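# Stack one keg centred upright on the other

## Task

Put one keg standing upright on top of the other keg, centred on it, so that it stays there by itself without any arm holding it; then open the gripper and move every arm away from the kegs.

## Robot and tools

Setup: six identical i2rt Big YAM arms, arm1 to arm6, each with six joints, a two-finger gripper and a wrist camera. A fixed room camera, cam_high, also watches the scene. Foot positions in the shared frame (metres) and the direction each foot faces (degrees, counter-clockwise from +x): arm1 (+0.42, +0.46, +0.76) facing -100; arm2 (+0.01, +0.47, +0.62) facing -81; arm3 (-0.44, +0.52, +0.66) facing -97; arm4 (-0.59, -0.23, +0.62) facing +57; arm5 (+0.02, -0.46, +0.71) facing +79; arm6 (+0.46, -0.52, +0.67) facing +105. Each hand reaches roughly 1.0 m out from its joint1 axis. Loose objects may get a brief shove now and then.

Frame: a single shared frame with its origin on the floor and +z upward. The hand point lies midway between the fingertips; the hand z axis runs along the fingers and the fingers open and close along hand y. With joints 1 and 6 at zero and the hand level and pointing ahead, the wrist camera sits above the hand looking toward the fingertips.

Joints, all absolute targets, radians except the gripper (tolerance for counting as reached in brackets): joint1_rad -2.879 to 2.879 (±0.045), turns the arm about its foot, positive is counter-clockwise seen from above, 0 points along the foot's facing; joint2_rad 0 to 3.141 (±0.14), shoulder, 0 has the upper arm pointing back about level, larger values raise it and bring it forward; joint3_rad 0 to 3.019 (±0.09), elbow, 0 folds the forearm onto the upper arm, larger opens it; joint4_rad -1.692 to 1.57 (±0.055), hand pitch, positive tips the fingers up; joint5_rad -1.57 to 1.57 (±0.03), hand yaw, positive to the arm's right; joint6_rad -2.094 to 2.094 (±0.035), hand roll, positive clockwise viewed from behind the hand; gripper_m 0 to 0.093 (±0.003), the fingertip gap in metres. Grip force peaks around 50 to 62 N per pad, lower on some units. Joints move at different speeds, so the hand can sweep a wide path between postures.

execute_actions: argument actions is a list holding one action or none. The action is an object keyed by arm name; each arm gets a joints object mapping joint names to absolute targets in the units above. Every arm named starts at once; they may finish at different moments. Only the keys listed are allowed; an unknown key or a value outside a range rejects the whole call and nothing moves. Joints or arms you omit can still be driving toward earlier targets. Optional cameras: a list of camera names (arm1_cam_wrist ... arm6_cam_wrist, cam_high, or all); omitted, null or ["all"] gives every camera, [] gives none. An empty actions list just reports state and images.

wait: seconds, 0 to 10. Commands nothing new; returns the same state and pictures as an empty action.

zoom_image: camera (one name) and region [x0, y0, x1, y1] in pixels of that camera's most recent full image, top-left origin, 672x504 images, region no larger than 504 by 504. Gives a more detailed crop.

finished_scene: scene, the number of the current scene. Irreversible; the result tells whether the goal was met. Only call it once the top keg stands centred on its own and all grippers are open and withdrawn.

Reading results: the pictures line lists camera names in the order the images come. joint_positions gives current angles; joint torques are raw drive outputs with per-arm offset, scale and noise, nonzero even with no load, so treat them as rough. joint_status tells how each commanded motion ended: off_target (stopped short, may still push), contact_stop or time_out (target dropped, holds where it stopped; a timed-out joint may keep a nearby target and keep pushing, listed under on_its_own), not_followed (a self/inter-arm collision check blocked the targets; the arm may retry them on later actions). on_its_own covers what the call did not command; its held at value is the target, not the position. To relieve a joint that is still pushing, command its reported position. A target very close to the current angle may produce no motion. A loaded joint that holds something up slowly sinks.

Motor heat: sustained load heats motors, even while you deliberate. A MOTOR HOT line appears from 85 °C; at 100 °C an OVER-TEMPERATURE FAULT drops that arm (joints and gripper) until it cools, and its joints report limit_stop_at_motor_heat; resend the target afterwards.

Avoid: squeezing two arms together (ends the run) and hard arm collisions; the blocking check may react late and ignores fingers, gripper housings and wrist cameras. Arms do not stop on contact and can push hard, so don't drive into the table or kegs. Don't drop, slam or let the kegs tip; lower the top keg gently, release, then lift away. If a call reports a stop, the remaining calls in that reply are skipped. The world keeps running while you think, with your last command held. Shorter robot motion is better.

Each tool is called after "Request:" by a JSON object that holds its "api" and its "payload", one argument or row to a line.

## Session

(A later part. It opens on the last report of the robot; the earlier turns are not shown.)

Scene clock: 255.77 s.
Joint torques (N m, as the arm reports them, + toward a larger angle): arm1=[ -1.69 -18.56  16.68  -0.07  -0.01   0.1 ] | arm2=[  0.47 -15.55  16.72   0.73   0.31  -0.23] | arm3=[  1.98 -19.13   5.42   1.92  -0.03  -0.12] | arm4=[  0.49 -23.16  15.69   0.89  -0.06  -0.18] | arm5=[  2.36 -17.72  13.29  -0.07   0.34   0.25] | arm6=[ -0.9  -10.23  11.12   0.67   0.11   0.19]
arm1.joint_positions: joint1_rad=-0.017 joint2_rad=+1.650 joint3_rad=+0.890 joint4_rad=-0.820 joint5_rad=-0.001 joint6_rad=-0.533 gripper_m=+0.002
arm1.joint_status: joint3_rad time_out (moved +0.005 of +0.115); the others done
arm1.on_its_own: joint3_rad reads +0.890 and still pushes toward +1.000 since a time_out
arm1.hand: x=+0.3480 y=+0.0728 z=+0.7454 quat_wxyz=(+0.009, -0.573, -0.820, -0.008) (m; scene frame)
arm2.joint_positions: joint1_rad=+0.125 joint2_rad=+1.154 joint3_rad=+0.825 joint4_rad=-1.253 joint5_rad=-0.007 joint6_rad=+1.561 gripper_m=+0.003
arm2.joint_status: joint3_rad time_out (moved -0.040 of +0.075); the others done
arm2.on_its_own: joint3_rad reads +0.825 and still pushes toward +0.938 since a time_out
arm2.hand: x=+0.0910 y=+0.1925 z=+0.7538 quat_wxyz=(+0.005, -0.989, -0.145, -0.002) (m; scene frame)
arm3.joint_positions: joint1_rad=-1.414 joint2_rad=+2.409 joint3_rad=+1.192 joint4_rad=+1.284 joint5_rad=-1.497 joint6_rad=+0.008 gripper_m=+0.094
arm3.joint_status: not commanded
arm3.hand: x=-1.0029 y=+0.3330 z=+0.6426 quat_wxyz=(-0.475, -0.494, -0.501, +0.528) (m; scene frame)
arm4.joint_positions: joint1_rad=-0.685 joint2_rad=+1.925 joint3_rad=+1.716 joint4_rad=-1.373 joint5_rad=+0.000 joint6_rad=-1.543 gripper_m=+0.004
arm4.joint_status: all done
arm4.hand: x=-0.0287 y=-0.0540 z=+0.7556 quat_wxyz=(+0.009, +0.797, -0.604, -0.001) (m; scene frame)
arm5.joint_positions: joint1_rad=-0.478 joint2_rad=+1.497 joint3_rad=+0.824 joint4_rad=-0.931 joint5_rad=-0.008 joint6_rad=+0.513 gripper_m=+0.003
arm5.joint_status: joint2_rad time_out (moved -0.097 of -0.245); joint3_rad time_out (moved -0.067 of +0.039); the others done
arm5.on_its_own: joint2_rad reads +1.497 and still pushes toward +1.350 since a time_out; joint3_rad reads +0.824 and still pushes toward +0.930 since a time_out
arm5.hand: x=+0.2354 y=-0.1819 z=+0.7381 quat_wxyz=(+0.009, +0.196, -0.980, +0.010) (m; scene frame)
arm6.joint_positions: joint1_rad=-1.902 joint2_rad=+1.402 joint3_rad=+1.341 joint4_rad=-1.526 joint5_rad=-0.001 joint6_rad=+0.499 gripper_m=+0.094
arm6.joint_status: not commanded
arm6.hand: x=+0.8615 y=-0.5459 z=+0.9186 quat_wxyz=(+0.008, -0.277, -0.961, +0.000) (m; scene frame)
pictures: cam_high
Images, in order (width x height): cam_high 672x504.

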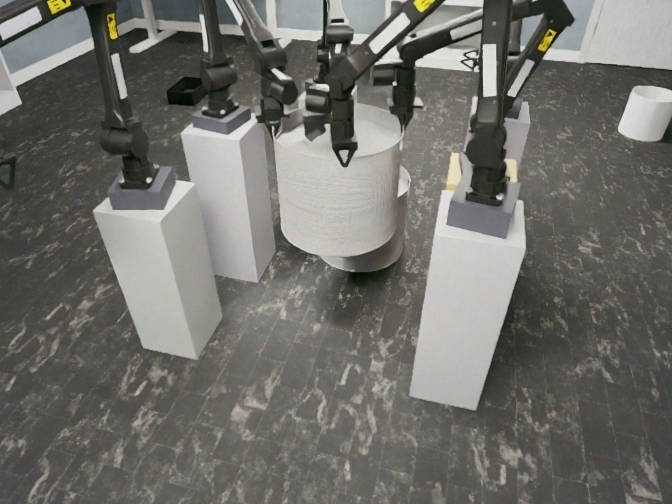

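Request:
{"api": "execute_actions", "payload": {
  "actions": [
    {"arm1":{"joints":{"joint1_rad":-0.203,"joint6_rad":-0.715,"joint2_rad":1.61,"joint3_rad":1.07,"joint4_rad":-0.832}},"arm2":{"joints":{"joint1_rad":-0.157,"joint6_rad":1.273,"joint2_rad":1.045,"joint3_rad":0.905,"joint4_rad":-1.25}},"arm5":{"joints":{"joint1_rad":-0.25,"joint6_rad":0.75,"joint2_rad":1.27,"joint3_rad":0.825,"joint4_rad":-0.93}},"arm4":{"joints":{"joint1_rad":-0.635,"joint6_rad":-1.5,"joint2_rad":1.62,"joint3_rad":1.54,"joint4_rad":-1.28}}}
  ],
  "cameras": ["cam_high"]
}}

Scene clock: 264.27 s.
Joint torques (N m, as the arm reports them, + toward a larger angle): arm1=[ -1.59 -20.27  16.95  -0.25  -0.14   0.12] | arm2=[  1.1  -14.01  16.52   0.87   0.15  -0.24] | arm3=[  2.79 -19.25   5.34   1.91  -0.1   -0.2 ] | arm4=[  0.43 -20.43  16.19   0.72   0.01  -0.1 ] | arm5=[  2.22 -14.73  13.47   0.08   0.17   0.21] | arm6=[ -0.91 -10.27  11.11   0.67   0.11   0.19]
arm1.joint_positions: joint1_rad=-0.207 joint2_rad=+1.700 joint3_rad=+0.947 joint4_rad=-0.824 joint5_rad=+0.002 joint6_rad=-0.722 gripper_m=+0.002
arm1.joint_status: joint3_rad time_out (moved +0.057 of +0.180); the others done
arm1.on_its_own: joint3_rad reads +0.947 and still pushes toward +1.060 since a time_out
arm1.hand: x=+0.2679 y=+0.0738 z=+0.7429 quat_wxyz=(+0.009, -0.574, -0.819, -0.006) (m; scene frame)
arm2.joint_positions: joint1_rad=-0.157 joint2_rad=+1.120 joint3_rad=+0.789 joint4_rad=-1.260 joint5_rad=-0.003 joint6_rad=+1.282 gripper_m=+0.003
arm2.joint_status: joint3_rad time_out (moved -0.036 of +0.080); the others done
arm2.on_its_own: joint3_rad reads +0.789 and still pushes toward +0.901 since a time_out
arm2.hand: x=+0.0099 y=+0.1961 z=+0.7501 quat_wxyz=(+0.009, -0.990, -0.143, -0.002) (m; scene frame)
arm3.joint_positions: joint1_rad=-1.414 joint2_rad=+2.409 joint3_rad=+1.192 joint4_rad=+1.284 joint5_rad=-1.497 joint6_rad=+0.008 gripper_m=+0.094
arm3.joint_status: not commanded
arm3.hand: x=-1.0029 y=+0.3330 z=+0.6426 quat_wxyz=(-0.475, -0.494, -0.501, +0.528) (m; scene frame)
arm4.joint_positions: joint1_rad=-0.632 joint2_rad=+1.743 joint3_rad=+1.448 joint4_rad=-1.298 joint5_rad=-0.001 joint6_rad=-1.487 gripper_m=+0.004
arm4.joint_status: joint3_rad off_target (ended at +1.448, target +1.540); the others done
arm4.hand: x=-0.1083 y=-0.0501 z=+0.7541 quat_wxyz=(+0.013, +0.796, -0.605, -0.005) (m; scene frame)
arm5.joint_positions: joint1_rad=-0.265 joint2_rad=+1.392 joint3_rad=+0.715 joint4_rad=-0.924 joint5_rad=-0.003 joint6_rad=+0.726 gripper_m=+0.003
arm5.joint_status: joint3_rad time_out (moved -0.109 of +0.001); the others done
arm5.on_its_own: joint3_rad reads +0.715 and still pushes toward +0.825 since a time_out
arm5.hand: x=+0.1549 y=-0.1793 z=+0.7382 quat_wxyz=(+0.004, +0.196, -0.980, +0.013) (m; scene frame)
arm6.joint_positions: joint1_rad=-1.902 joint2_rad=+1.402 joint3_rad=+1.341 joint4_rad=-1.526 joint5_rad=-0.001 joint6_rad=+0.499 gripper_m=+0.094
arm6.joint_status: not commanded
arm6.hand: x=+0.8615 y=-0.5459 z=+0.9186 quat_wxyz=(+0.008, -0.277, -0.961, +0.000) (m; scene frame)
pictures: cam_high
Images, in order (width x height): cam_high 672x504.

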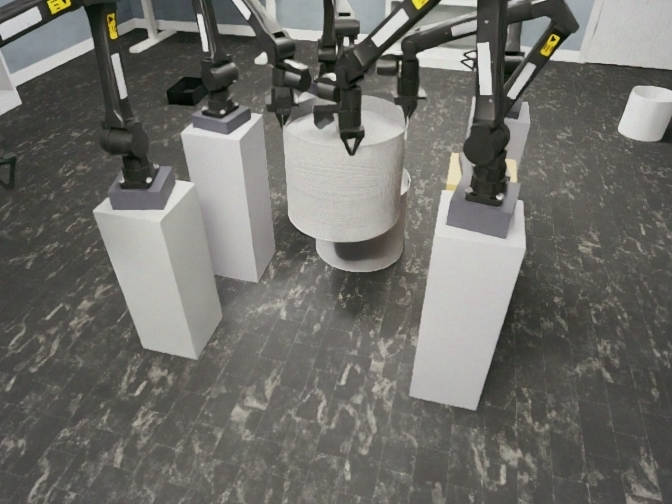

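Try the full step.

Request:
{"api": "execute_actions", "payload": {
  "actions": [
    {"arm1":{"joints":{"joint1_rad":-0.512,"joint6_rad":-1.024,"joint2_rad":1.75,"joint3_rad":1.31,"joint4_rad":-0.905}},"arm2":{"joints":{"joint1_rad":-0.696,"joint6_rad":0.734,"joint2_rad":1.14,"joint3_rad":0.99,"joint4_rad":-1.22}},"arm5":{"joints":{"joint1_rad":0.29,"joint6_rad":1.29,"joint2_rad":1.21,"joint3_rad":0.77,"joint4_rad":-0.93}},"arm4":{"joints":{"joint1_rad":-0.465,"joint6_rad":-1.33,"joint2_rad":1.29,"joint3_rad":1.13,"joint4_rad":-1.23}}}
  ],
  "cameras": ["cam_high"]
}}

Scene clock: 274.43 s.
Joint torques (N m, as the arm reports them, + toward a larger angle): arm1=[ -1.78 -25.24  17.42  -0.73  -0.44  -0.06] | arm2=[  1.49 -15.56  16.3    0.6    0.09  -0.2 ] | arm3=[  2.49 -19.91   5.24   2.01  -0.07  -0.15] | arm4=[ -0.56 -14.4   16.13   0.09   0.52  -0.37] | arm5=[  1.68 -12.73  13.46   0.03  -0.28   0.06] | arm6=[ -0.93 -10.26  11.12   0.67   0.11   0.19]
arm1.joint_positions: joint1_rad=-0.514 joint2_rad=+1.864 joint3_rad=+1.178 joint4_rad=-0.887 joint5_rad=+0.011 joint6_rad=-1.014 gripper_m=+0.002
arm1.joint_status: joint3_rad time_out (moved +0.231 of +0.363); the others done
arm1.on_its_own: joint3_rad reads +1.178 and still pushes toward +1.291 since a time_out
arm1.hand: x=+0.1090 y=+0.0794 z=+0.7395 quat_wxyz=(+0.013, -0.580, -0.815, -0.005) (m; scene frame)
arm2.joint_positions: joint1_rad=-0.706 joint2_rad=+1.214 joint3_rad=+0.842 joint4_rad=-1.221 joint5_rad=-0.002 joint6_rad=+0.742 gripper_m=+0.003
arm2.joint_status: joint3_rad time_out (moved +0.053 of +0.201); the others done
arm2.on_its_own: joint3_rad reads +0.842 and still pushes toward +0.954 since a time_out
arm2.hand: x=-0.1487 y=+0.2117 z=+0.7436 quat_wxyz=(+0.007, -0.990, -0.139, -0.007) (m; scene frame)
arm3.joint_positions: joint1_rad=-1.414 joint2_rad=+2.409 joint3_rad=+1.192 joint4_rad=+1.284 joint5_rad=-1.497 joint6_rad=+0.008 gripper_m=+0.094
arm3.joint_status: not commanded
arm3.hand: x=-1.0029 y=+0.3330 z=+0.6426 quat_wxyz=(-0.475, -0.494, -0.501, +0.528) (m; scene frame)
arm4.joint_positions: joint1_rad=-0.446 joint2_rad=+1.394 joint3_rad=+1.037 joint4_rad=-1.227 joint5_rad=-0.014 joint6_rad=-1.290 gripper_m=+0.004
arm4.joint_status: joint3_rad off_target (ended at +1.037, target +1.130); joint6_rad off_target (ended at -1.290, target -1.330); the others done
arm4.hand: x=-0.2681 y=-0.0331 z=+0.7549 quat_wxyz=(+0.008, +0.793, -0.609, -0.007) (m; scene frame)
arm5.joint_positions: joint1_rad=+0.282 joint2_rad=+1.317 joint3_rad=+0.661 joint4_rad=-0.923 joint5_rad=+0.009 joint6_rad=+1.285 gripper_m=+0.002
arm5.joint_status: joint3_rad time_out (moved -0.053 of +0.055); the others done
arm5.on_its_own: joint3_rad reads +0.661 and still pushes toward +0.770 since a time_out
arm5.hand: x=-0.0070 y=-0.1678 z=+0.7413 quat_wxyz=(-0.010, +0.191, -0.982, +0.007) (m; scene frame)
arm6.joint_positions: joint1_rad=-1.902 joint2_rad=+1.402 joint3_rad=+1.341 joint4_rad=-1.526 joint5_rad=-0.001 joint6_rad=+0.499 gripper_m=+0.094
arm6.joint_status: not commanded
arm6.hand: x=+0.8615 y=-0.5459 z=+0.9186 quat_wxyz=(+0.008, -0.277, -0.961, +0.000) (m; scene frame)
pictures: cam_high
joint command not followed: on one or more control steps a check withheld the commanded joint targets of the arm1 arm, and it was not sent them on those steps.
cause: the commanded joint targets would bring a part of the robot too close to another arm (this arm's wrist (the part past joint 4) and the other arm's wrist (the part past joint 4)); next, command targets that bring no part of the robot closer to that arm.
Images, in order (width x height): cam_high 672x504.

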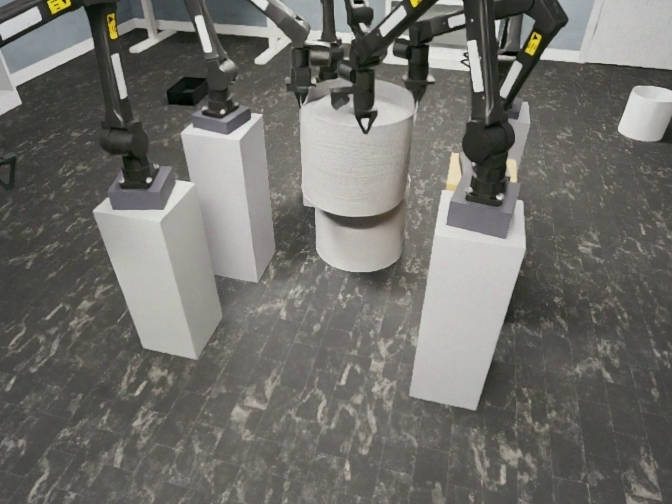

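Request:
{"api": "execute_actions", "payload": {
  "actions": [
    {"arm1":{"joints":{"joint1_rad":-0.718,"joint6_rad":-1.23,"joint2_rad":1.97,"joint3_rad":1.67,"joint4_rad":-1.05}},"arm2":{"joints":{"joint1_rad":-1.035,"joint6_rad":0.395,"joint2_rad":1.365,"joint3_rad":1.225,"joint4_rad":-1.2}},"arm5":{"joints":{"joint1_rad":0.752,"joint6_rad":1.75,"joint2_rad":1.345,"joint3_rad":0.92,"joint4_rad":-0.926}},"arm4":{"joints":{"joint1_rad":-0.135,"joint6_rad":-0.99,"joint2_rad":0.99,"joint3_rad":0.86,"joint4_rad":-1.29}},"arm3":{"joints":{"joint1_rad":-0.85}}}
  ]
}}

Scene clock: 284.67 s.
Joint torques (N m, as the arm reports them, + toward a larger angle): arm1=[ -1.91 -30.19  18.14  -1.16  -0.25   0.12] | arm2=[  2.03 -24.5   16.36   0.66   0.05  -0.07] | arm3=[  0.14 -19.55   5.29   1.85  -0.06  -0.2 ] | arm4=[-0.36 -8.43 16.95  0.01  0.18 -0.15] | arm5=[  1.81 -14.81  13.6   -0.28  -0.83   0.17] | arm6=[ -0.92 -10.24  11.13   0.66   0.11   0.19]
arm1.joint_positions: joint1_rad=-0.719 joint2_rad=+2.095 joint3_rad=+1.560 joint4_rad=-1.023 joint5_rad=+0.005 joint6_rad=-1.238 gripper_m=+0.002
arm1.joint_status: joint3_rad time_out (moved +0.382 of +0.492); the others done
arm1.on_its_own: joint3_rad reads +1.560 and still pushes toward +1.670 since a time_out
arm1.hand: x=-0.0470 y=+0.0800 z=+0.7393 quat_wxyz=(+0.012, -0.572, -0.820, +0.002) (m; scene frame)
arm2.joint_positions: joint1_rad=-1.045 joint2_rad=+1.476 joint3_rad=+1.102 joint4_rad=-1.198 joint5_rad=-0.001 joint6_rad=+0.384 gripper_m=+0.003
arm2.joint_status: joint3_rad time_out (moved +0.260 of +0.383); the others done
arm2.on_its_own: joint3_rad reads +1.102 and still pushes toward +1.214 since a time_out
arm2.hand: x=-0.3074 y=+0.2129 z=+0.7477 quat_wxyz=(-0.001, -0.989, -0.148, +0.000) (m; scene frame)
arm3.joint_positions: joint1_rad=-0.841 joint2_rad=+2.409 joint3_rad=+1.192 joint4_rad=+1.284 joint5_rad=-1.498 joint6_rad=+0.008 gripper_m=+0.094
arm3.joint_status: all done
arm3.hand: x=-0.8114 y=+0.0576 z=+0.6436 quat_wxyz=(-0.605, -0.332, -0.621, +0.372) (m; scene frame)
arm4.joint_positions: joint1_rad=-0.120 joint2_rad=+1.065 joint3_rad=+0.760 joint4_rad=-1.285 joint5_rad=-0.005 joint6_rad=-0.972 gripper_m=+0.004
arm4.joint_status: joint3_rad off_target (ended at +0.760, target +0.860); the others done
arm4.hand: x=-0.4237 y=-0.0324 z=+0.7534 quat_wxyz=(+0.014, +0.795, -0.606, -0.001) (m; scene frame)
arm5.joint_positions: joint1_rad=+0.743 joint2_rad=+1.454 joint3_rad=+0.788 joint4_rad=-0.914 joint5_rad=+0.022 joint6_rad=+1.732 gripper_m=+0.003
arm5.joint_status: joint3_rad time_out (moved +0.126 of +0.259); the others done
arm5.on_its_own: joint3_rad reads +0.788 and still pushes toward +0.900 since a time_out
arm5.hand: x=-0.1585 y=-0.1668 z=+0.7366 quat_wxyz=(-0.018, +0.198, -0.980, +0.003) (m; scene frame)
arm6.joint_positions: joint1_rad=-1.902 joint2_rad=+1.402 joint3_rad=+1.341 joint4_rad=-1.526 joint5_rad=-0.001 joint6_rad=+0.499 gripper_m=+0.094
arm6.joint_status: not commanded
arm6.hand: x=+0.8615 y=-0.5459 z=+0.9186 quat_wxyz=(+0.008, -0.277, -0.961, +0.000) (m; scene frame)
pictures: arm1_cam_wrist, arm2_cam_wrist, arm3_cam_wrist, arm4_cam_wrist, arm5_cam_wrist, arm6_cam_wrist, cam_high
Images, in order (width x height): arm1_cam_wrist 672x504, arm2_cam_wrist 672x504, arm3_cam_wrist 672x504, arm4_cam_wrist 672x504, arm5_cam_wrist 672x504, arm6_cam_wrist 672x504, cam_high 672x504.

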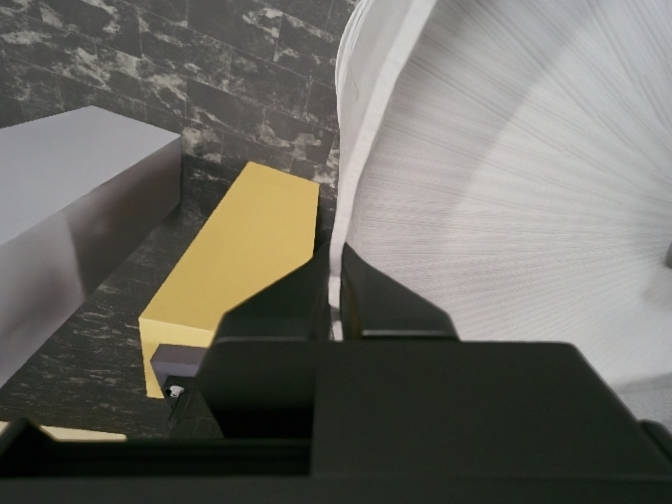

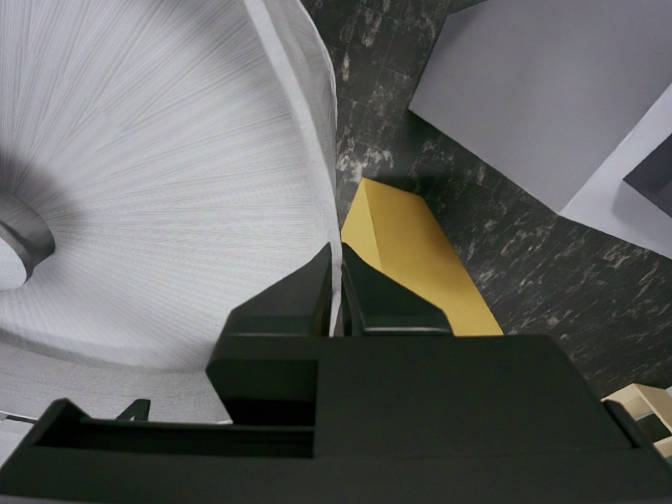

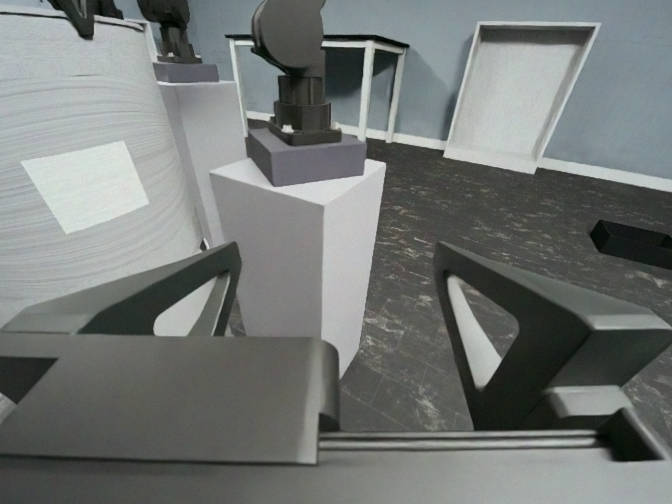

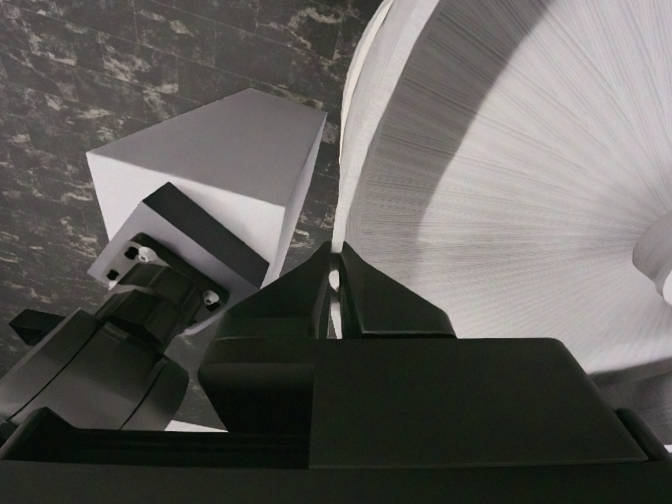

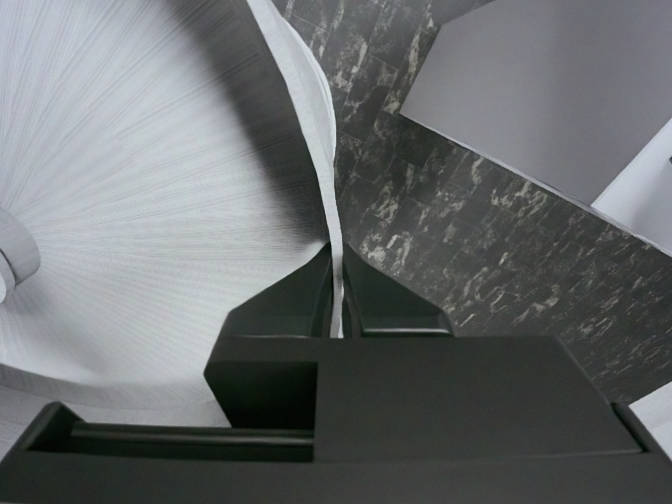

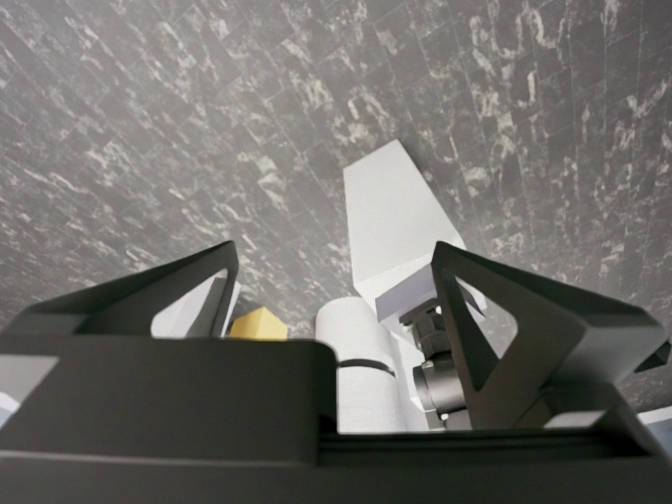

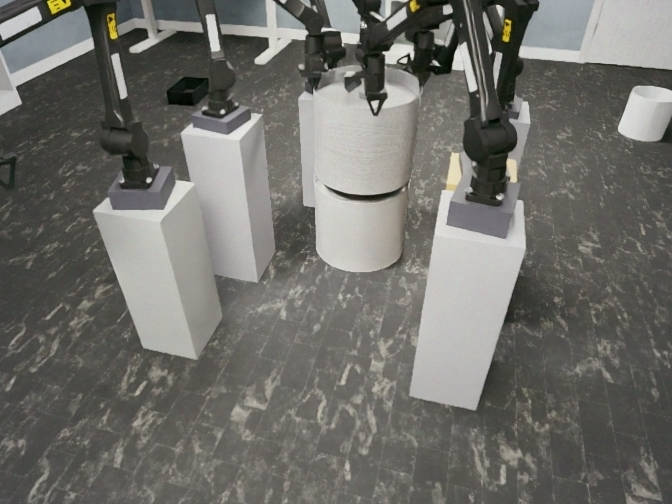

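Request:
{"api": "execute_actions", "payload": {
  "actions": [
    {"arm1":{"joints":{"joint1_rad":-0.708,"joint2_rad":2.04,"joint3_rad":1.64,"joint4_rad":-0.95}},"arm2":{"joints":{"joint1_rad":-1.02,"joint2_rad":1.43,"joint3_rad":1.14,"joint4_rad":-1.065}},"arm5":{"joints":{"joint1_rad":0.765,"joint2_rad":1.445,"joint3_rad":0.845,"joint4_rad":-0.765}},"arm4":{"joints":{"joint1_rad":-0.15,"joint2_rad":1.05,"joint3_rad":0.76,"joint4_rad":-1.13}}}
  ]
}}

Request:
{"api": "zoom_image", "payload": {
  "camera": "cam_high",
  "region": [280,60,450,280]
}}

Scene clock: 299.90 s.
Joint torques (N m, as the arm reports them, + toward a larger angle): arm1=[ -1.58 -30.74  15.16   0.06  -0.23   0.09] | arm2=[  2.94 -25.65  14.54   1.05  -0.1   -0.11] | arm3=[  0.64 -19.9    5.35   1.97  -0.09  -0.12] | arm4=[-0.91 -8.39 16.24  0.41  0.37 -0.14] | arm5=[  2.15 -15.14  12.04   1.04  -0.35   0.1 ] | arm6=[ -0.89 -10.21  11.12   0.68   0.11   0.19]
arm1.joint_positions: joint1_rad=-0.714 joint2_rad=+2.166 joint3_rad=+1.560 joint4_rad=-0.947 joint5_rad=+0.004 joint6_rad=-1.235 gripper_m=+0.002
arm1.joint_status: all done
arm1.hand: x=-0.0505 y=+0.0739 z=+0.6979 quat_wxyz=(+0.012, -0.571, -0.821, +0.005) (m; scene frame)
arm2.joint_positions: joint1_rad=-1.038 joint2_rad=+1.544 joint3_rad=+1.047 joint4_rad=-1.079 joint5_rad=+0.003 joint6_rad=+0.390 gripper_m=+0.003
arm2.joint_status: joint3_rad off_target (ended at +1.047, target +1.140); the others done
arm2.on_its_own: joint3_rad reads +1.047 and still pushes toward +1.140 since a time_out
arm2.hand: x=-0.3103 y=+0.2077 z=+0.7023 quat_wxyz=(+0.001, -0.989, -0.149, +0.000) (m; scene frame)
arm3.joint_positions: joint1_rad=-0.841 joint2_rad=+2.409 joint3_rad=+1.192 joint4_rad=+1.284 joint5_rad=-1.498 joint6_rad=+0.008 gripper_m=+0.094
arm3.joint_status: not commanded
arm3.hand: x=-0.8114 y=+0.0576 z=+0.6436 quat_wxyz=(-0.605, -0.332, -0.621, +0.372) (m; scene frame)
arm4.joint_positions: joint1_rad=-0.126 joint2_rad=+1.123 joint3_rad=+0.661 joint4_rad=-1.139 joint5_rad=-0.010 joint6_rad=-0.972 gripper_m=+0.004
arm4.joint_status: joint3_rad time_out (moved -0.099 of +0.000); the others done
arm4.on_its_own: joint3_rad reads +0.661 and still pushes toward +0.760 since a time_out
arm4.hand: x=-0.4256 y=-0.0359 z=+0.7048 quat_wxyz=(+0.018, +0.793, -0.608, -0.004) (m; scene frame)
arm5.joint_positions: joint1_rad=+0.753 joint2_rad=+1.553 joint3_rad=+0.744 joint4_rad=-0.785 joint5_rad=+0.011 joint6_rad=+1.739 gripper_m=+0.003
arm5.joint_status: joint3_rad time_out (moved -0.043 of +0.057); the others done
arm5.on_its_own: joint3_rad reads +0.744 and still pushes toward +0.845 since a time_out
arm5.hand: x=-0.1614 y=-0.1713 z=+0.6924 quat_wxyz=(-0.015, +0.199, -0.980, +0.011) (m; scene frame)
arm6.joint_positions: joint1_rad=-1.902 joint2_rad=+1.402 joint3_rad=+1.341 joint4_rad=-1.526 joint5_rad=-0.001 joint6_rad=+0.499 gripper_m=+0.094
arm6.joint_status: not commanded
arm6.hand: x=+0.8615 y=-0.5459 z=+0.9186 quat_wxyz=(+0.008, -0.277, -0.961, +0.000) (m; scene frame)
pictures: arm1_cam_wrist, arm2_cam_wrist, arm3_cam_wrist, arm4_cam_wrist, arm5_cam_wrist, arm6_cam_wrist, cam_high
Images, in order (width x height): arm1_cam_wrist 672x504, arm2_cam_wrist 672x504, arm3_cam_wrist 672x504, arm4_cam_wrist 672x504, arm5_cam_wrist 672x504, arm6_cam_wrist 672x504, cam_high 672x504.

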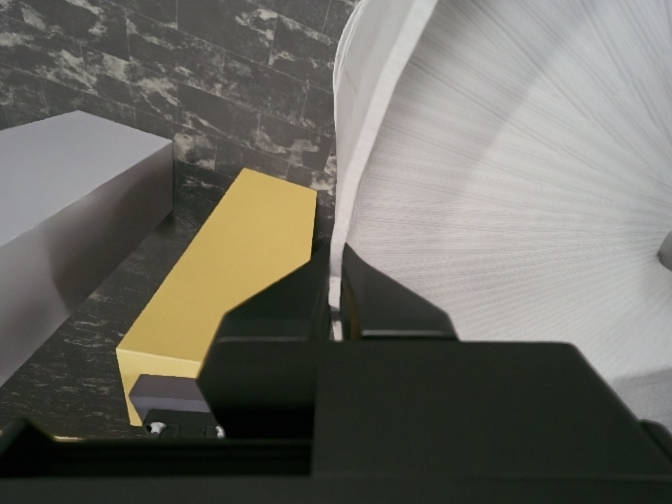

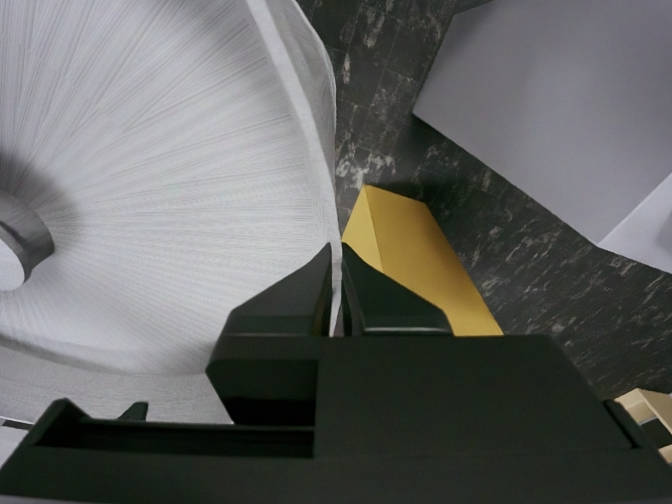

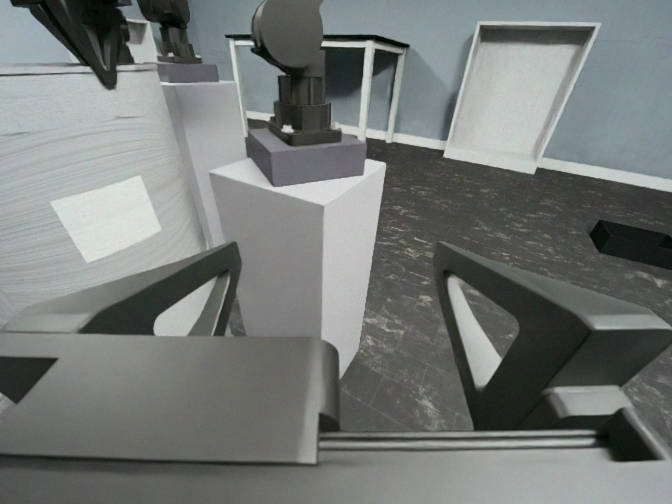

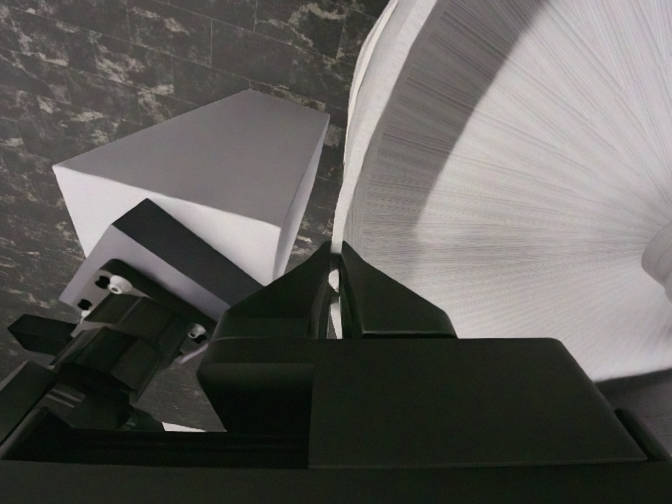

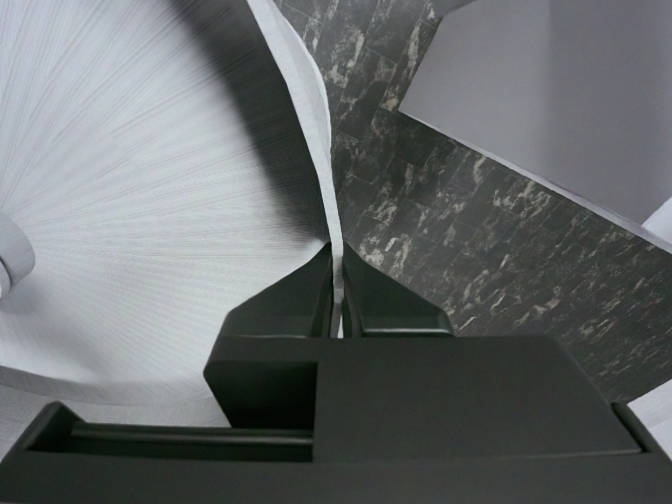

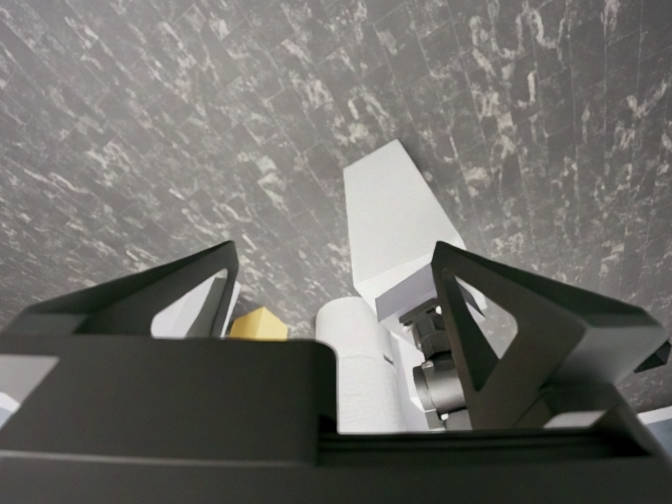

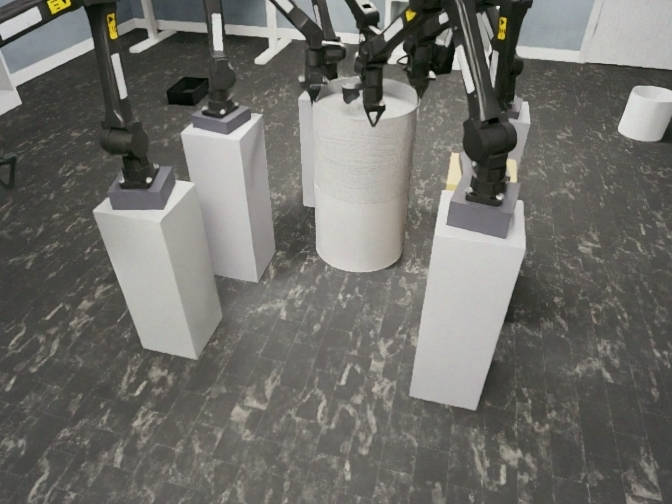

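Region (280, 60, 450, 280) of cam_high's 672x504 image, scaled by 2.291, with more detail than that image has; it fills the left 389 columns of this view, and the rest is white.

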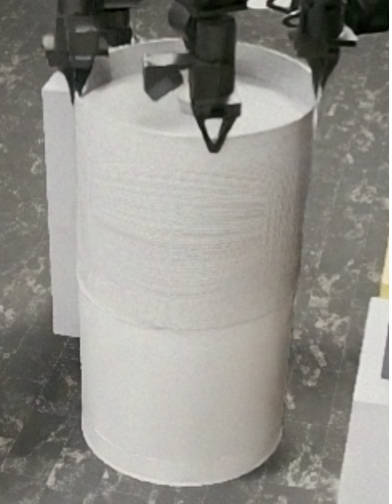

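Aligned; still loaded and may nest. Continue down another 4 cm.

Request:
{"api": "execute_actions", "payload": {
  "actions": [
    {"arm1":{"joints":{"joint2_rad":2.1,"joint3_rad":1.61,"joint4_rad":-0.88}},"arm2":{"joints":{"joint2_rad":1.49,"joint3_rad":1.085,"joint4_rad":-0.96}},"arm5":{"joints":{"joint1_rad":0.755,"joint2_rad":1.55,"joint3_rad":0.81,"joint4_rad":-0.63}},"arm4":{"joints":{"joint2_rad":1.13,"joint3_rad":0.69,"joint4_rad":-0.98}}}
  ],
  "cameras": ["cam_high"]
}}

Scene clock: 315.23 s.
Joint torques (N m, as the arm reports them, + toward a larger angle): arm1=[ -1.59 -25.73  13.06   2.22  -0.26   0.09] | arm2=[  2.61 -18.67  11.39   3.47  -0.14  -0.09] | arm3=[  0.08 -19.37   5.09   1.85  -0.04  -0.19] | arm4=[-1.04 -3.13 11.87  4.87  0.33 -0.12] | arm5=[ 0.82 -8.68 10.73  5.46  0.08  0.09] | arm6=[ -0.9  -10.27  11.12   0.67   0.11   0.19]
arm1.joint_positions: joint1_rad=-0.714 joint2_rad=+2.166 joint3_rad=+1.555 joint4_rad=-0.921 joint5_rad=+0.005 joint6_rad=-1.235 gripper_m=+0.002
arm1.joint_status: all done
arm1.hand: x=-0.0538 y=+0.0715 z=+0.6965 quat_wxyz=(+0.016, -0.571, -0.821, +0.015) (m; scene frame)
arm2.joint_positions: joint1_rad=-1.037 joint2_rad=+1.541 joint3_rad=+1.033 joint4_rad=-1.036 joint5_rad=+0.003 joint6_rad=+0.390 gripper_m=+0.003
arm2.joint_status: joint4_rad time_out (moved +0.043 of +0.119); the others done
arm2.on_its_own: joint4_rad reads -1.036 and still pushes toward -0.960 since a time_out
arm2.hand: x=-0.3139 y=+0.2046 z=+0.6990 quat_wxyz=(-0.007, -0.989, -0.149, +0.013) (m; scene frame)
arm3.joint_positions: joint1_rad=-0.841 joint2_rad=+2.409 joint3_rad=+1.192 joint4_rad=+1.284 joint5_rad=-1.498 joint6_rad=+0.008 gripper_m=+0.094
arm3.joint_status: not commanded
arm3.hand: x=-0.8114 y=+0.0576 z=+0.6436 quat_wxyz=(-0.605, -0.332, -0.621, +0.372) (m; scene frame)
arm4.joint_positions: joint1_rad=-0.127 joint2_rad=+1.124 joint3_rad=+0.640 joint4_rad=-1.124 joint5_rad=-0.009 joint6_rad=-0.974 gripper_m=+0.004
arm4.joint_status: joint4_rad time_out (moved +0.014 of +0.159); the others done
arm4.on_its_own: joint4_rad reads -1.124 and still pushes toward -0.980 since a time_out
arm4.hand: x=-0.4289 y=-0.0403 z=+0.6974 quat_wxyz=(+0.023, +0.794, -0.608, -0.004) (m; scene frame)
arm5.joint_positions: joint1_rad=+0.757 joint2_rad=+1.556 joint3_rad=+0.728 joint4_rad=-0.754 joint5_rad=+0.000 joint6_rad=+1.741 gripper_m=+0.003
arm5.joint_status: joint4_rad time_out (moved +0.031 of +0.155); the others done
arm5.on_its_own: joint4_rad reads -0.754 and still pushes toward -0.630 since a time_out
arm5.hand: x=-0.1636 y=-0.1741 z=+0.6872 quat_wxyz=(-0.008, +0.200, -0.980, +0.007) (m; scene frame)
arm6.joint_positions: joint1_rad=-1.902 joint2_rad=+1.402 joint3_rad=+1.341 joint4_rad=-1.526 joint5_rad=-0.001 joint6_rad=+0.499 gripper_m=+0.094
arm6.joint_status: not commanded
arm6.hand: x=+0.8615 y=-0.5459 z=+0.9186 quat_wxyz=(+0.008, -0.277, -0.961, +0.000) (m; scene frame)
pictures: cam_high
Images, in order (width x height): cam_high 672x504.

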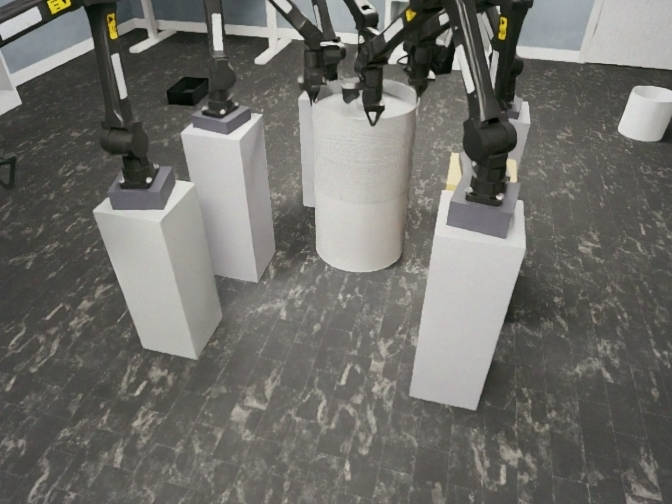

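Landed on the rim.

Request:
{"api": "execute_actions", "payload": {
  "actions": [
    {"arm1":{"joints":{"joint2_rad":2.16,"joint3_rad":1.58,"joint4_rad":-0.93}},"arm2":{"joints":{"joint2_rad":1.54,"joint3_rad":1.055,"joint4_rad":-1.04}},"arm5":{"joints":{"joint3_rad":0.75,"joint4_rad":-0.75}},"arm4":{"joints":{"joint3_rad":0.66,"joint4_rad":-1.12}}}
  ],
  "cameras": []
}}

Request:
{"api": "execute_actions", "payload": {
  "actions": [
    {"arm1":{"joints":{"gripper_m":0.09}},"arm2":{"joints":{"gripper_m":0.09}},"arm5":{"joints":{"gripper_m":0.09}},"arm4":{"joints":{"gripper_m":0.09}}}
  ],
  "cameras": []
}}

Request:
{"api": "execute_actions", "payload": {
  "actions": [
    {"arm1":{"joints":{"joint2_rad":1.9,"joint4_rad":-1.2}},"arm2":{"joints":{"joint2_rad":1.3,"joint3_rad":1.15,"joint4_rad":-1.4}},"arm5":{"joints":{"joint2_rad":1.25,"joint3_rad":0.85,"joint4_rad":-1.15}},"arm4":{"joints":{"joint2_rad":0.9,"joint3_rad":0.9,"joint4_rad":-1.55}}}
  ]
}}

Scene clock: 330.50 s.
Joint torques (N m, as the arm reports them, + toward a larger angle): arm1=[ -1.54 -20.89  10.69  -0.13  -0.26   0.09] | arm2=[  2.09 -13.53   9.16   0.47  -0.14  -0.09] | arm3=[  0.11 -19.85   5.3    2.06  -0.09  -0.19] | arm4=[-1.08 -2.75  9.63  0.32  0.33 -0.11] | arm5=[ 0.78 -8.54  7.06  0.44  0.09  0.1 ] | arm6=[ -0.93 -10.26  11.12   0.67   0.11   0.19]
arm1.joint_positions: joint1_rad=-0.714 joint2_rad=+2.168 joint3_rad=+1.553 joint4_rad=-0.922 joint5_rad=+0.005 joint6_rad=-1.235 gripper_m=+0.002
arm1.joint_status: all done
arm1.hand: x=-0.0525 y=+0.0726 z=+0.6946 quat_wxyz=(+0.015, -0.571, -0.821, +0.012) (m; scene frame)
arm2.joint_positions: joint1_rad=-1.037 joint2_rad=+1.542 joint3_rad=+1.031 joint4_rad=-1.038 joint5_rad=+0.003 joint6_rad=+0.390 gripper_m=+0.003
arm2.joint_status: all done
arm2.hand: x=-0.3127 y=+0.2056 z=+0.6976 quat_wxyz=(-0.005, -0.989, -0.149, +0.011) (m; scene frame)
arm3.joint_positions: joint1_rad=-0.841 joint2_rad=+2.409 joint3_rad=+1.192 joint4_rad=+1.284 joint5_rad=-1.498 joint6_rad=+0.008 gripper_m=+0.094
arm3.joint_status: not commanded
arm3.hand: x=-0.8114 y=+0.0576 z=+0.6436 quat_wxyz=(-0.605, -0.332, -0.621, +0.372) (m; scene frame)
arm4.joint_positions: joint1_rad=-0.127 joint2_rad=+1.120 joint3_rad=+0.636 joint4_rad=-1.125 joint5_rad=-0.009 joint6_rad=-0.974 gripper_m=+0.004
arm4.joint_status: all done
arm4.hand: x=-0.4301 y=-0.0416 z=+0.6969 quat_wxyz=(+0.023, +0.794, -0.608, -0.004) (m; scene frame)
arm5.joint_positions: joint1_rad=+0.757 joint2_rad=+1.554 joint3_rad=+0.723 joint4_rad=-0.754 joint5_rad=+0.000 joint6_rad=+1.741 gripper_m=+0.003
arm5.joint_status: all done
arm5.hand: x=-0.1621 y=-0.1764 z=+0.6863 quat_wxyz=(-0.008, +0.200, -0.980, +0.009) (m; scene frame)
arm6.joint_positions: joint1_rad=-1.902 joint2_rad=+1.402 joint3_rad=+1.341 joint4_rad=-1.526 joint5_rad=-0.001 joint6_rad=+0.499 gripper_m=+0.094
arm6.joint_status: not commanded
arm6.hand: x=+0.8615 y=-0.5459 z=+0.9186 quat_wxyz=(+0.008, -0.277, -0.961, +0.000) (m; scene frame)
pictures: none
No camera images: the call's "cameras" was empty. Leave "cameras" out to get every camera's image.

Scene clock: 331.20 s.
Joint torques (N m, as the arm reports them, + toward a larger angle): arm1=[ -1.55 -19.92  10.77  -0.04  -0.18   0.09] | arm2=[  1.11 -13.29   9.21   0.41  -0.08  -0.06] | arm3=[ -0.15 -19.65   5.3    1.72  -0.11  -0.15] | arm4=[-0.21 -2.64  9.64  0.36  0.03 -0.12] | arm5=[ 0.75 -8.62  7.19  0.5   0.11  0.08] | arm6=[ -0.9  -10.23  11.12   0.67   0.11   0.19]
arm1.joint_positions: joint1_rad=-0.714 joint2_rad=+2.162 joint3_rad=+1.553 joint4_rad=-0.924 joint5_rad=+0.003 joint6_rad=-1.235 gripper_m=+0.090
arm1.joint_status: all done
arm1.hand: x=-0.0527 y=+0.0718 z=+0.6979 quat_wxyz=(+0.014, -0.571, -0.821, +0.014) (m; scene frame)
arm2.joint_positions: joint1_rad=-1.029 joint2_rad=+1.542 joint3_rad=+1.031 joint4_rad=-1.038 joint5_rad=+0.002 joint6_rad=+0.390 gripper_m=+0.090
arm2.joint_status: all done
arm2.hand: x=-0.3104 y=+0.2028 z=+0.6976 quat_wxyz=(-0.006, -0.988, -0.153, +0.011) (m; scene frame)
arm3.joint_positions: joint1_rad=-0.841 joint2_rad=+2.409 joint3_rad=+1.192 joint4_rad=+1.284 joint5_rad=-1.498 joint6_rad=+0.008 gripper_m=+0.094
arm3.joint_status: not commanded
arm3.hand: x=-0.8114 y=+0.0576 z=+0.6436 quat_wxyz=(-0.605, -0.332, -0.621, +0.372) (m; scene frame)
arm4.joint_positions: joint1_rad=-0.139 joint2_rad=+1.121 joint3_rad=+0.636 joint4_rad=-1.126 joint5_rad=-0.002 joint6_rad=-0.975 gripper_m=+0.090
arm4.joint_status: all done
arm4.hand: x=-0.4269 y=-0.0445 z=+0.6968 quat_wxyz=(+0.024, +0.790, -0.612, +0.000) (m; scene frame)
arm5.joint_positions: joint1_rad=+0.757 joint2_rad=+1.554 joint3_rad=+0.723 joint4_rad=-0.755 joint5_rad=-0.001 joint6_rad=+1.742 gripper_m=+0.090
arm5.joint_status: all done
arm5.hand: x=-0.1623 y=-0.1764 z=+0.6864 quat_wxyz=(-0.008, +0.199, -0.980, +0.009) (m; scene frame)
arm6.joint_positions: joint1_rad=-1.902 joint2_rad=+1.402 joint3_rad=+1.341 joint4_rad=-1.526 joint5_rad=-0.001 joint6_rad=+0.499 gripper_m=+0.094
arm6.joint_status: not commanded
arm6.hand: x=+0.8615 y=-0.5459 z=+0.9186 quat_wxyz=(+0.008, -0.277, -0.961, +0.000) (m; scene frame)
pictures: none
No camera images: the call's "cameras" was empty. Leave "cameras" out to get every camera's image.

Scene clock: 332.50 s.
Joint torques (N m, as the arm reports them, + toward a larger angle): arm1=[ -1.51 -17.46  11.18  -0.12  -0.17   0.09] | arm2=[ 2.2  -9.62 10.91  0.1  -0.07 -0.08] | arm3=[  0.01 -19.42   5.36   1.99  -0.08  -0.18] | arm4=[-0.01 -1.48 10.86 -0.06  0.04 -0.09] | arm5=[ 0.84 -5.81  8.95 -0.05  0.11  0.08] | arm6=[ -0.91 -10.24  11.12   0.66   0.11   0.19]
arm1.joint_positions: joint1_rad=-0.714 joint2_rad=+1.891 joint3_rad=+1.564 joint4_rad=-1.192 joint5_rad=+0.002 joint6_rad=-1.235 gripper_m=+0.090
arm1.joint_status: all done
arm1.hand: x=-0.0268 y=+0.0897 z=+0.8557 quat_wxyz=(+0.016, -0.571, -0.821, +0.021) (m; scene frame)
arm2.joint_positions: joint1_rad=-1.029 joint2_rad=+1.298 joint3_rad=+1.116 joint4_rad=-1.386 joint5_rad=+0.002 joint6_rad=+0.390 gripper_m=+0.090
arm2.joint_status: all done
arm2.hand: x=-0.2674 y=+0.2390 z=+0.8176 quat_wxyz=(-0.001, -0.988, -0.153, +0.002) (m; scene frame)
arm3.joint_positions: joint1_rad=-0.841 joint2_rad=+2.409 joint3_rad=+1.192 joint4_rad=+1.284 joint5_rad=-1.498 joint6_rad=+0.008 gripper_m=+0.094
arm3.joint_status: not commanded
arm3.hand: x=-0.8114 y=+0.0576 z=+0.6436 quat_wxyz=(-0.605, -0.332, -0.621, +0.372) (m; scene frame)
arm4.joint_positions: joint1_rad=-0.139 joint2_rad=+0.893 joint3_rad=+0.876 joint4_rad=-1.540 joint5_rad=-0.002 joint6_rad=-0.975 gripper_m=+0.090
arm4.joint_status: all done
arm4.hand: x=-0.4425 y=-0.0613 z=+0.8354 quat_wxyz=(-0.003, +0.791, -0.612, +0.002) (m; scene frame)
arm5.joint_positions: joint1_rad=+0.757 joint2_rad=+1.240 joint3_rad=+0.824 joint4_rad=-1.141 joint5_rad=-0.001 joint6_rad=+1.742 gripper_m=+0.090
arm5.joint_status: all done
arm5.hand: x=-0.1522 y=-0.1942 z=+0.8147 quat_wxyz=(-0.003, +0.199, -0.980, -0.004) (m; scene frame)
arm6.joint_positions: joint1_rad=-1.902 joint2_rad=+1.402 joint3_rad=+1.341 joint4_rad=-1.526 joint5_rad=-0.001 joint6_rad=+0.499 gripper_m=+0.094
arm6.joint_status: not commanded
arm6.hand: x=+0.8615 y=-0.5459 z=+0.9186 quat_wxyz=(+0.008, -0.277, -0.961, +0.000) (m; scene frame)
pictures: arm1_cam_wrist, arm2_cam_wrist, arm3_cam_wrist, arm4_cam_wrist, arm5_cam_wrist, arm6_cam_wrist, cam_high
Images, in order (width x height): arm1_cam_wrist 672x504, arm2_cam_wrist 672x504, arm3_cam_wrist 672x504, arm4_cam_wrist 672x504, arm5_cam_wrist 672x504, arm6_cam_wrist 672x504, cam_high 672x504.

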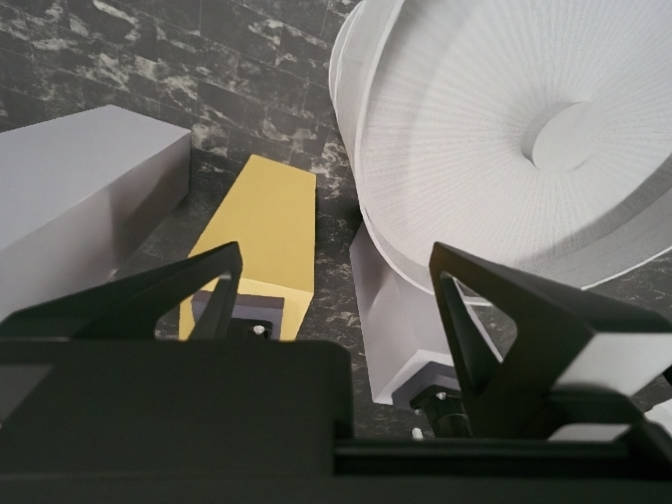

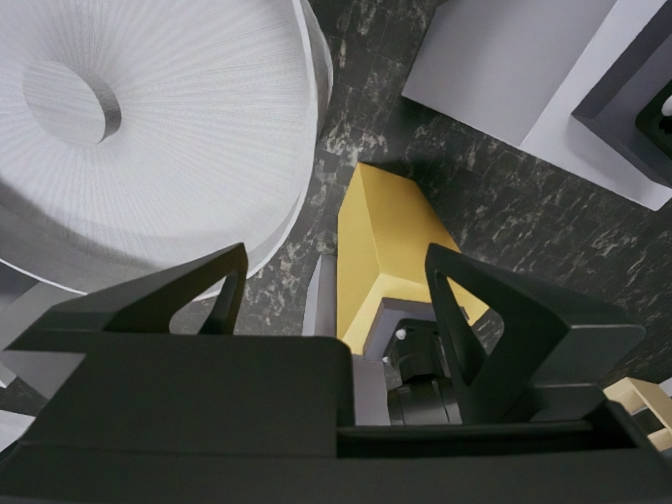

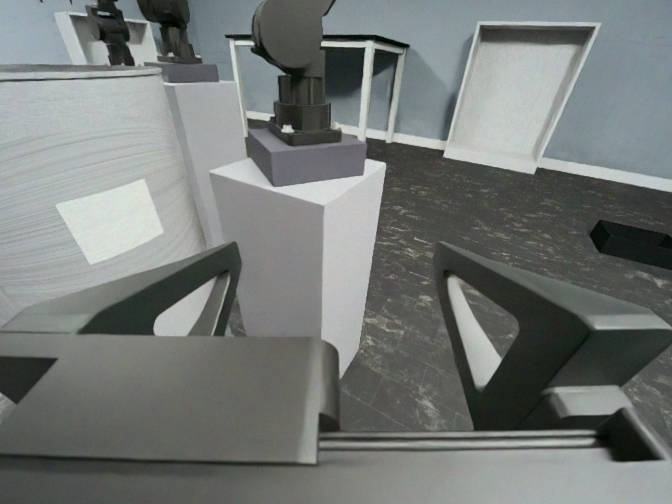

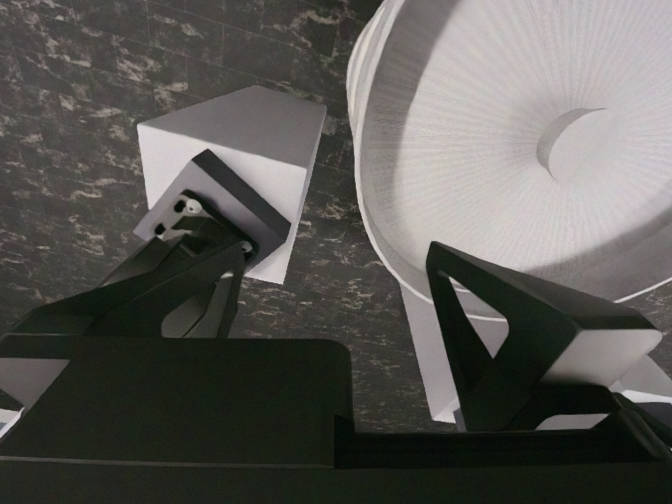

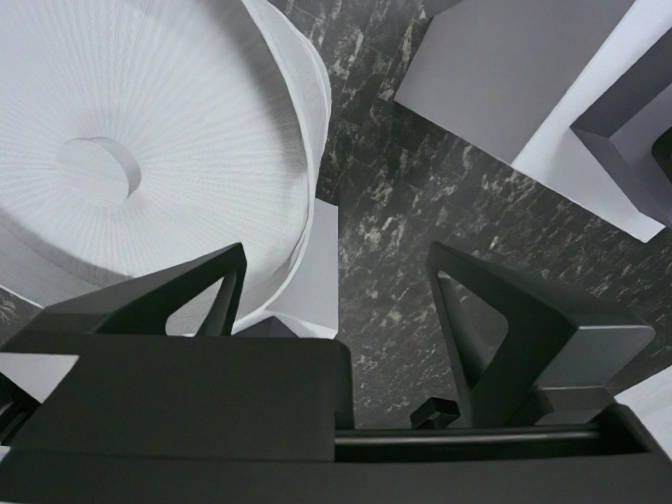

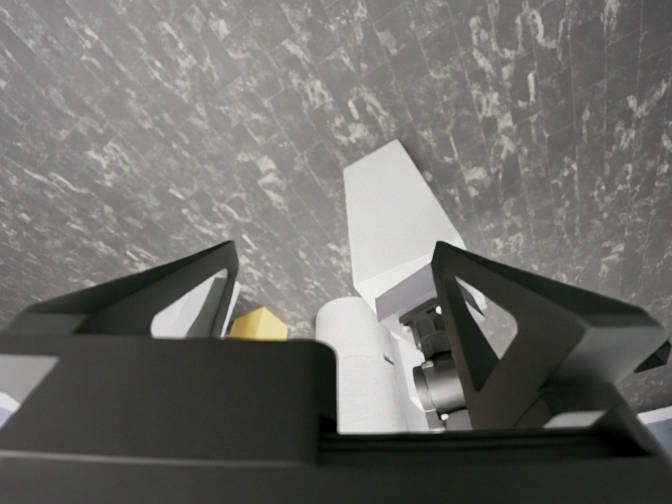

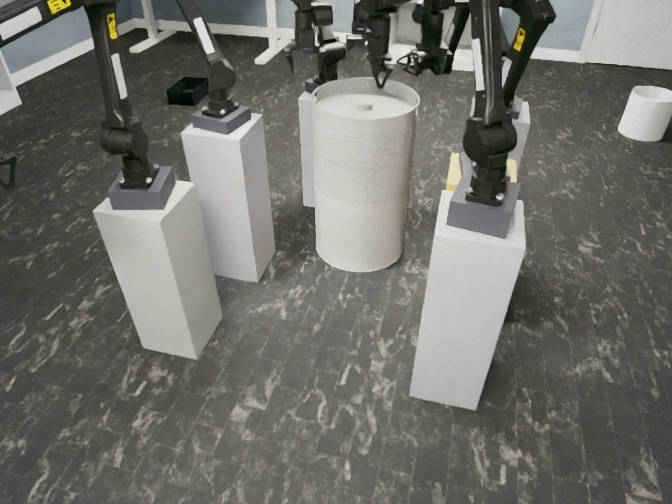

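Request:
{"api": "finished_scene", "payload": {
  "scene": 1
}}

The scene is finished: the task was done.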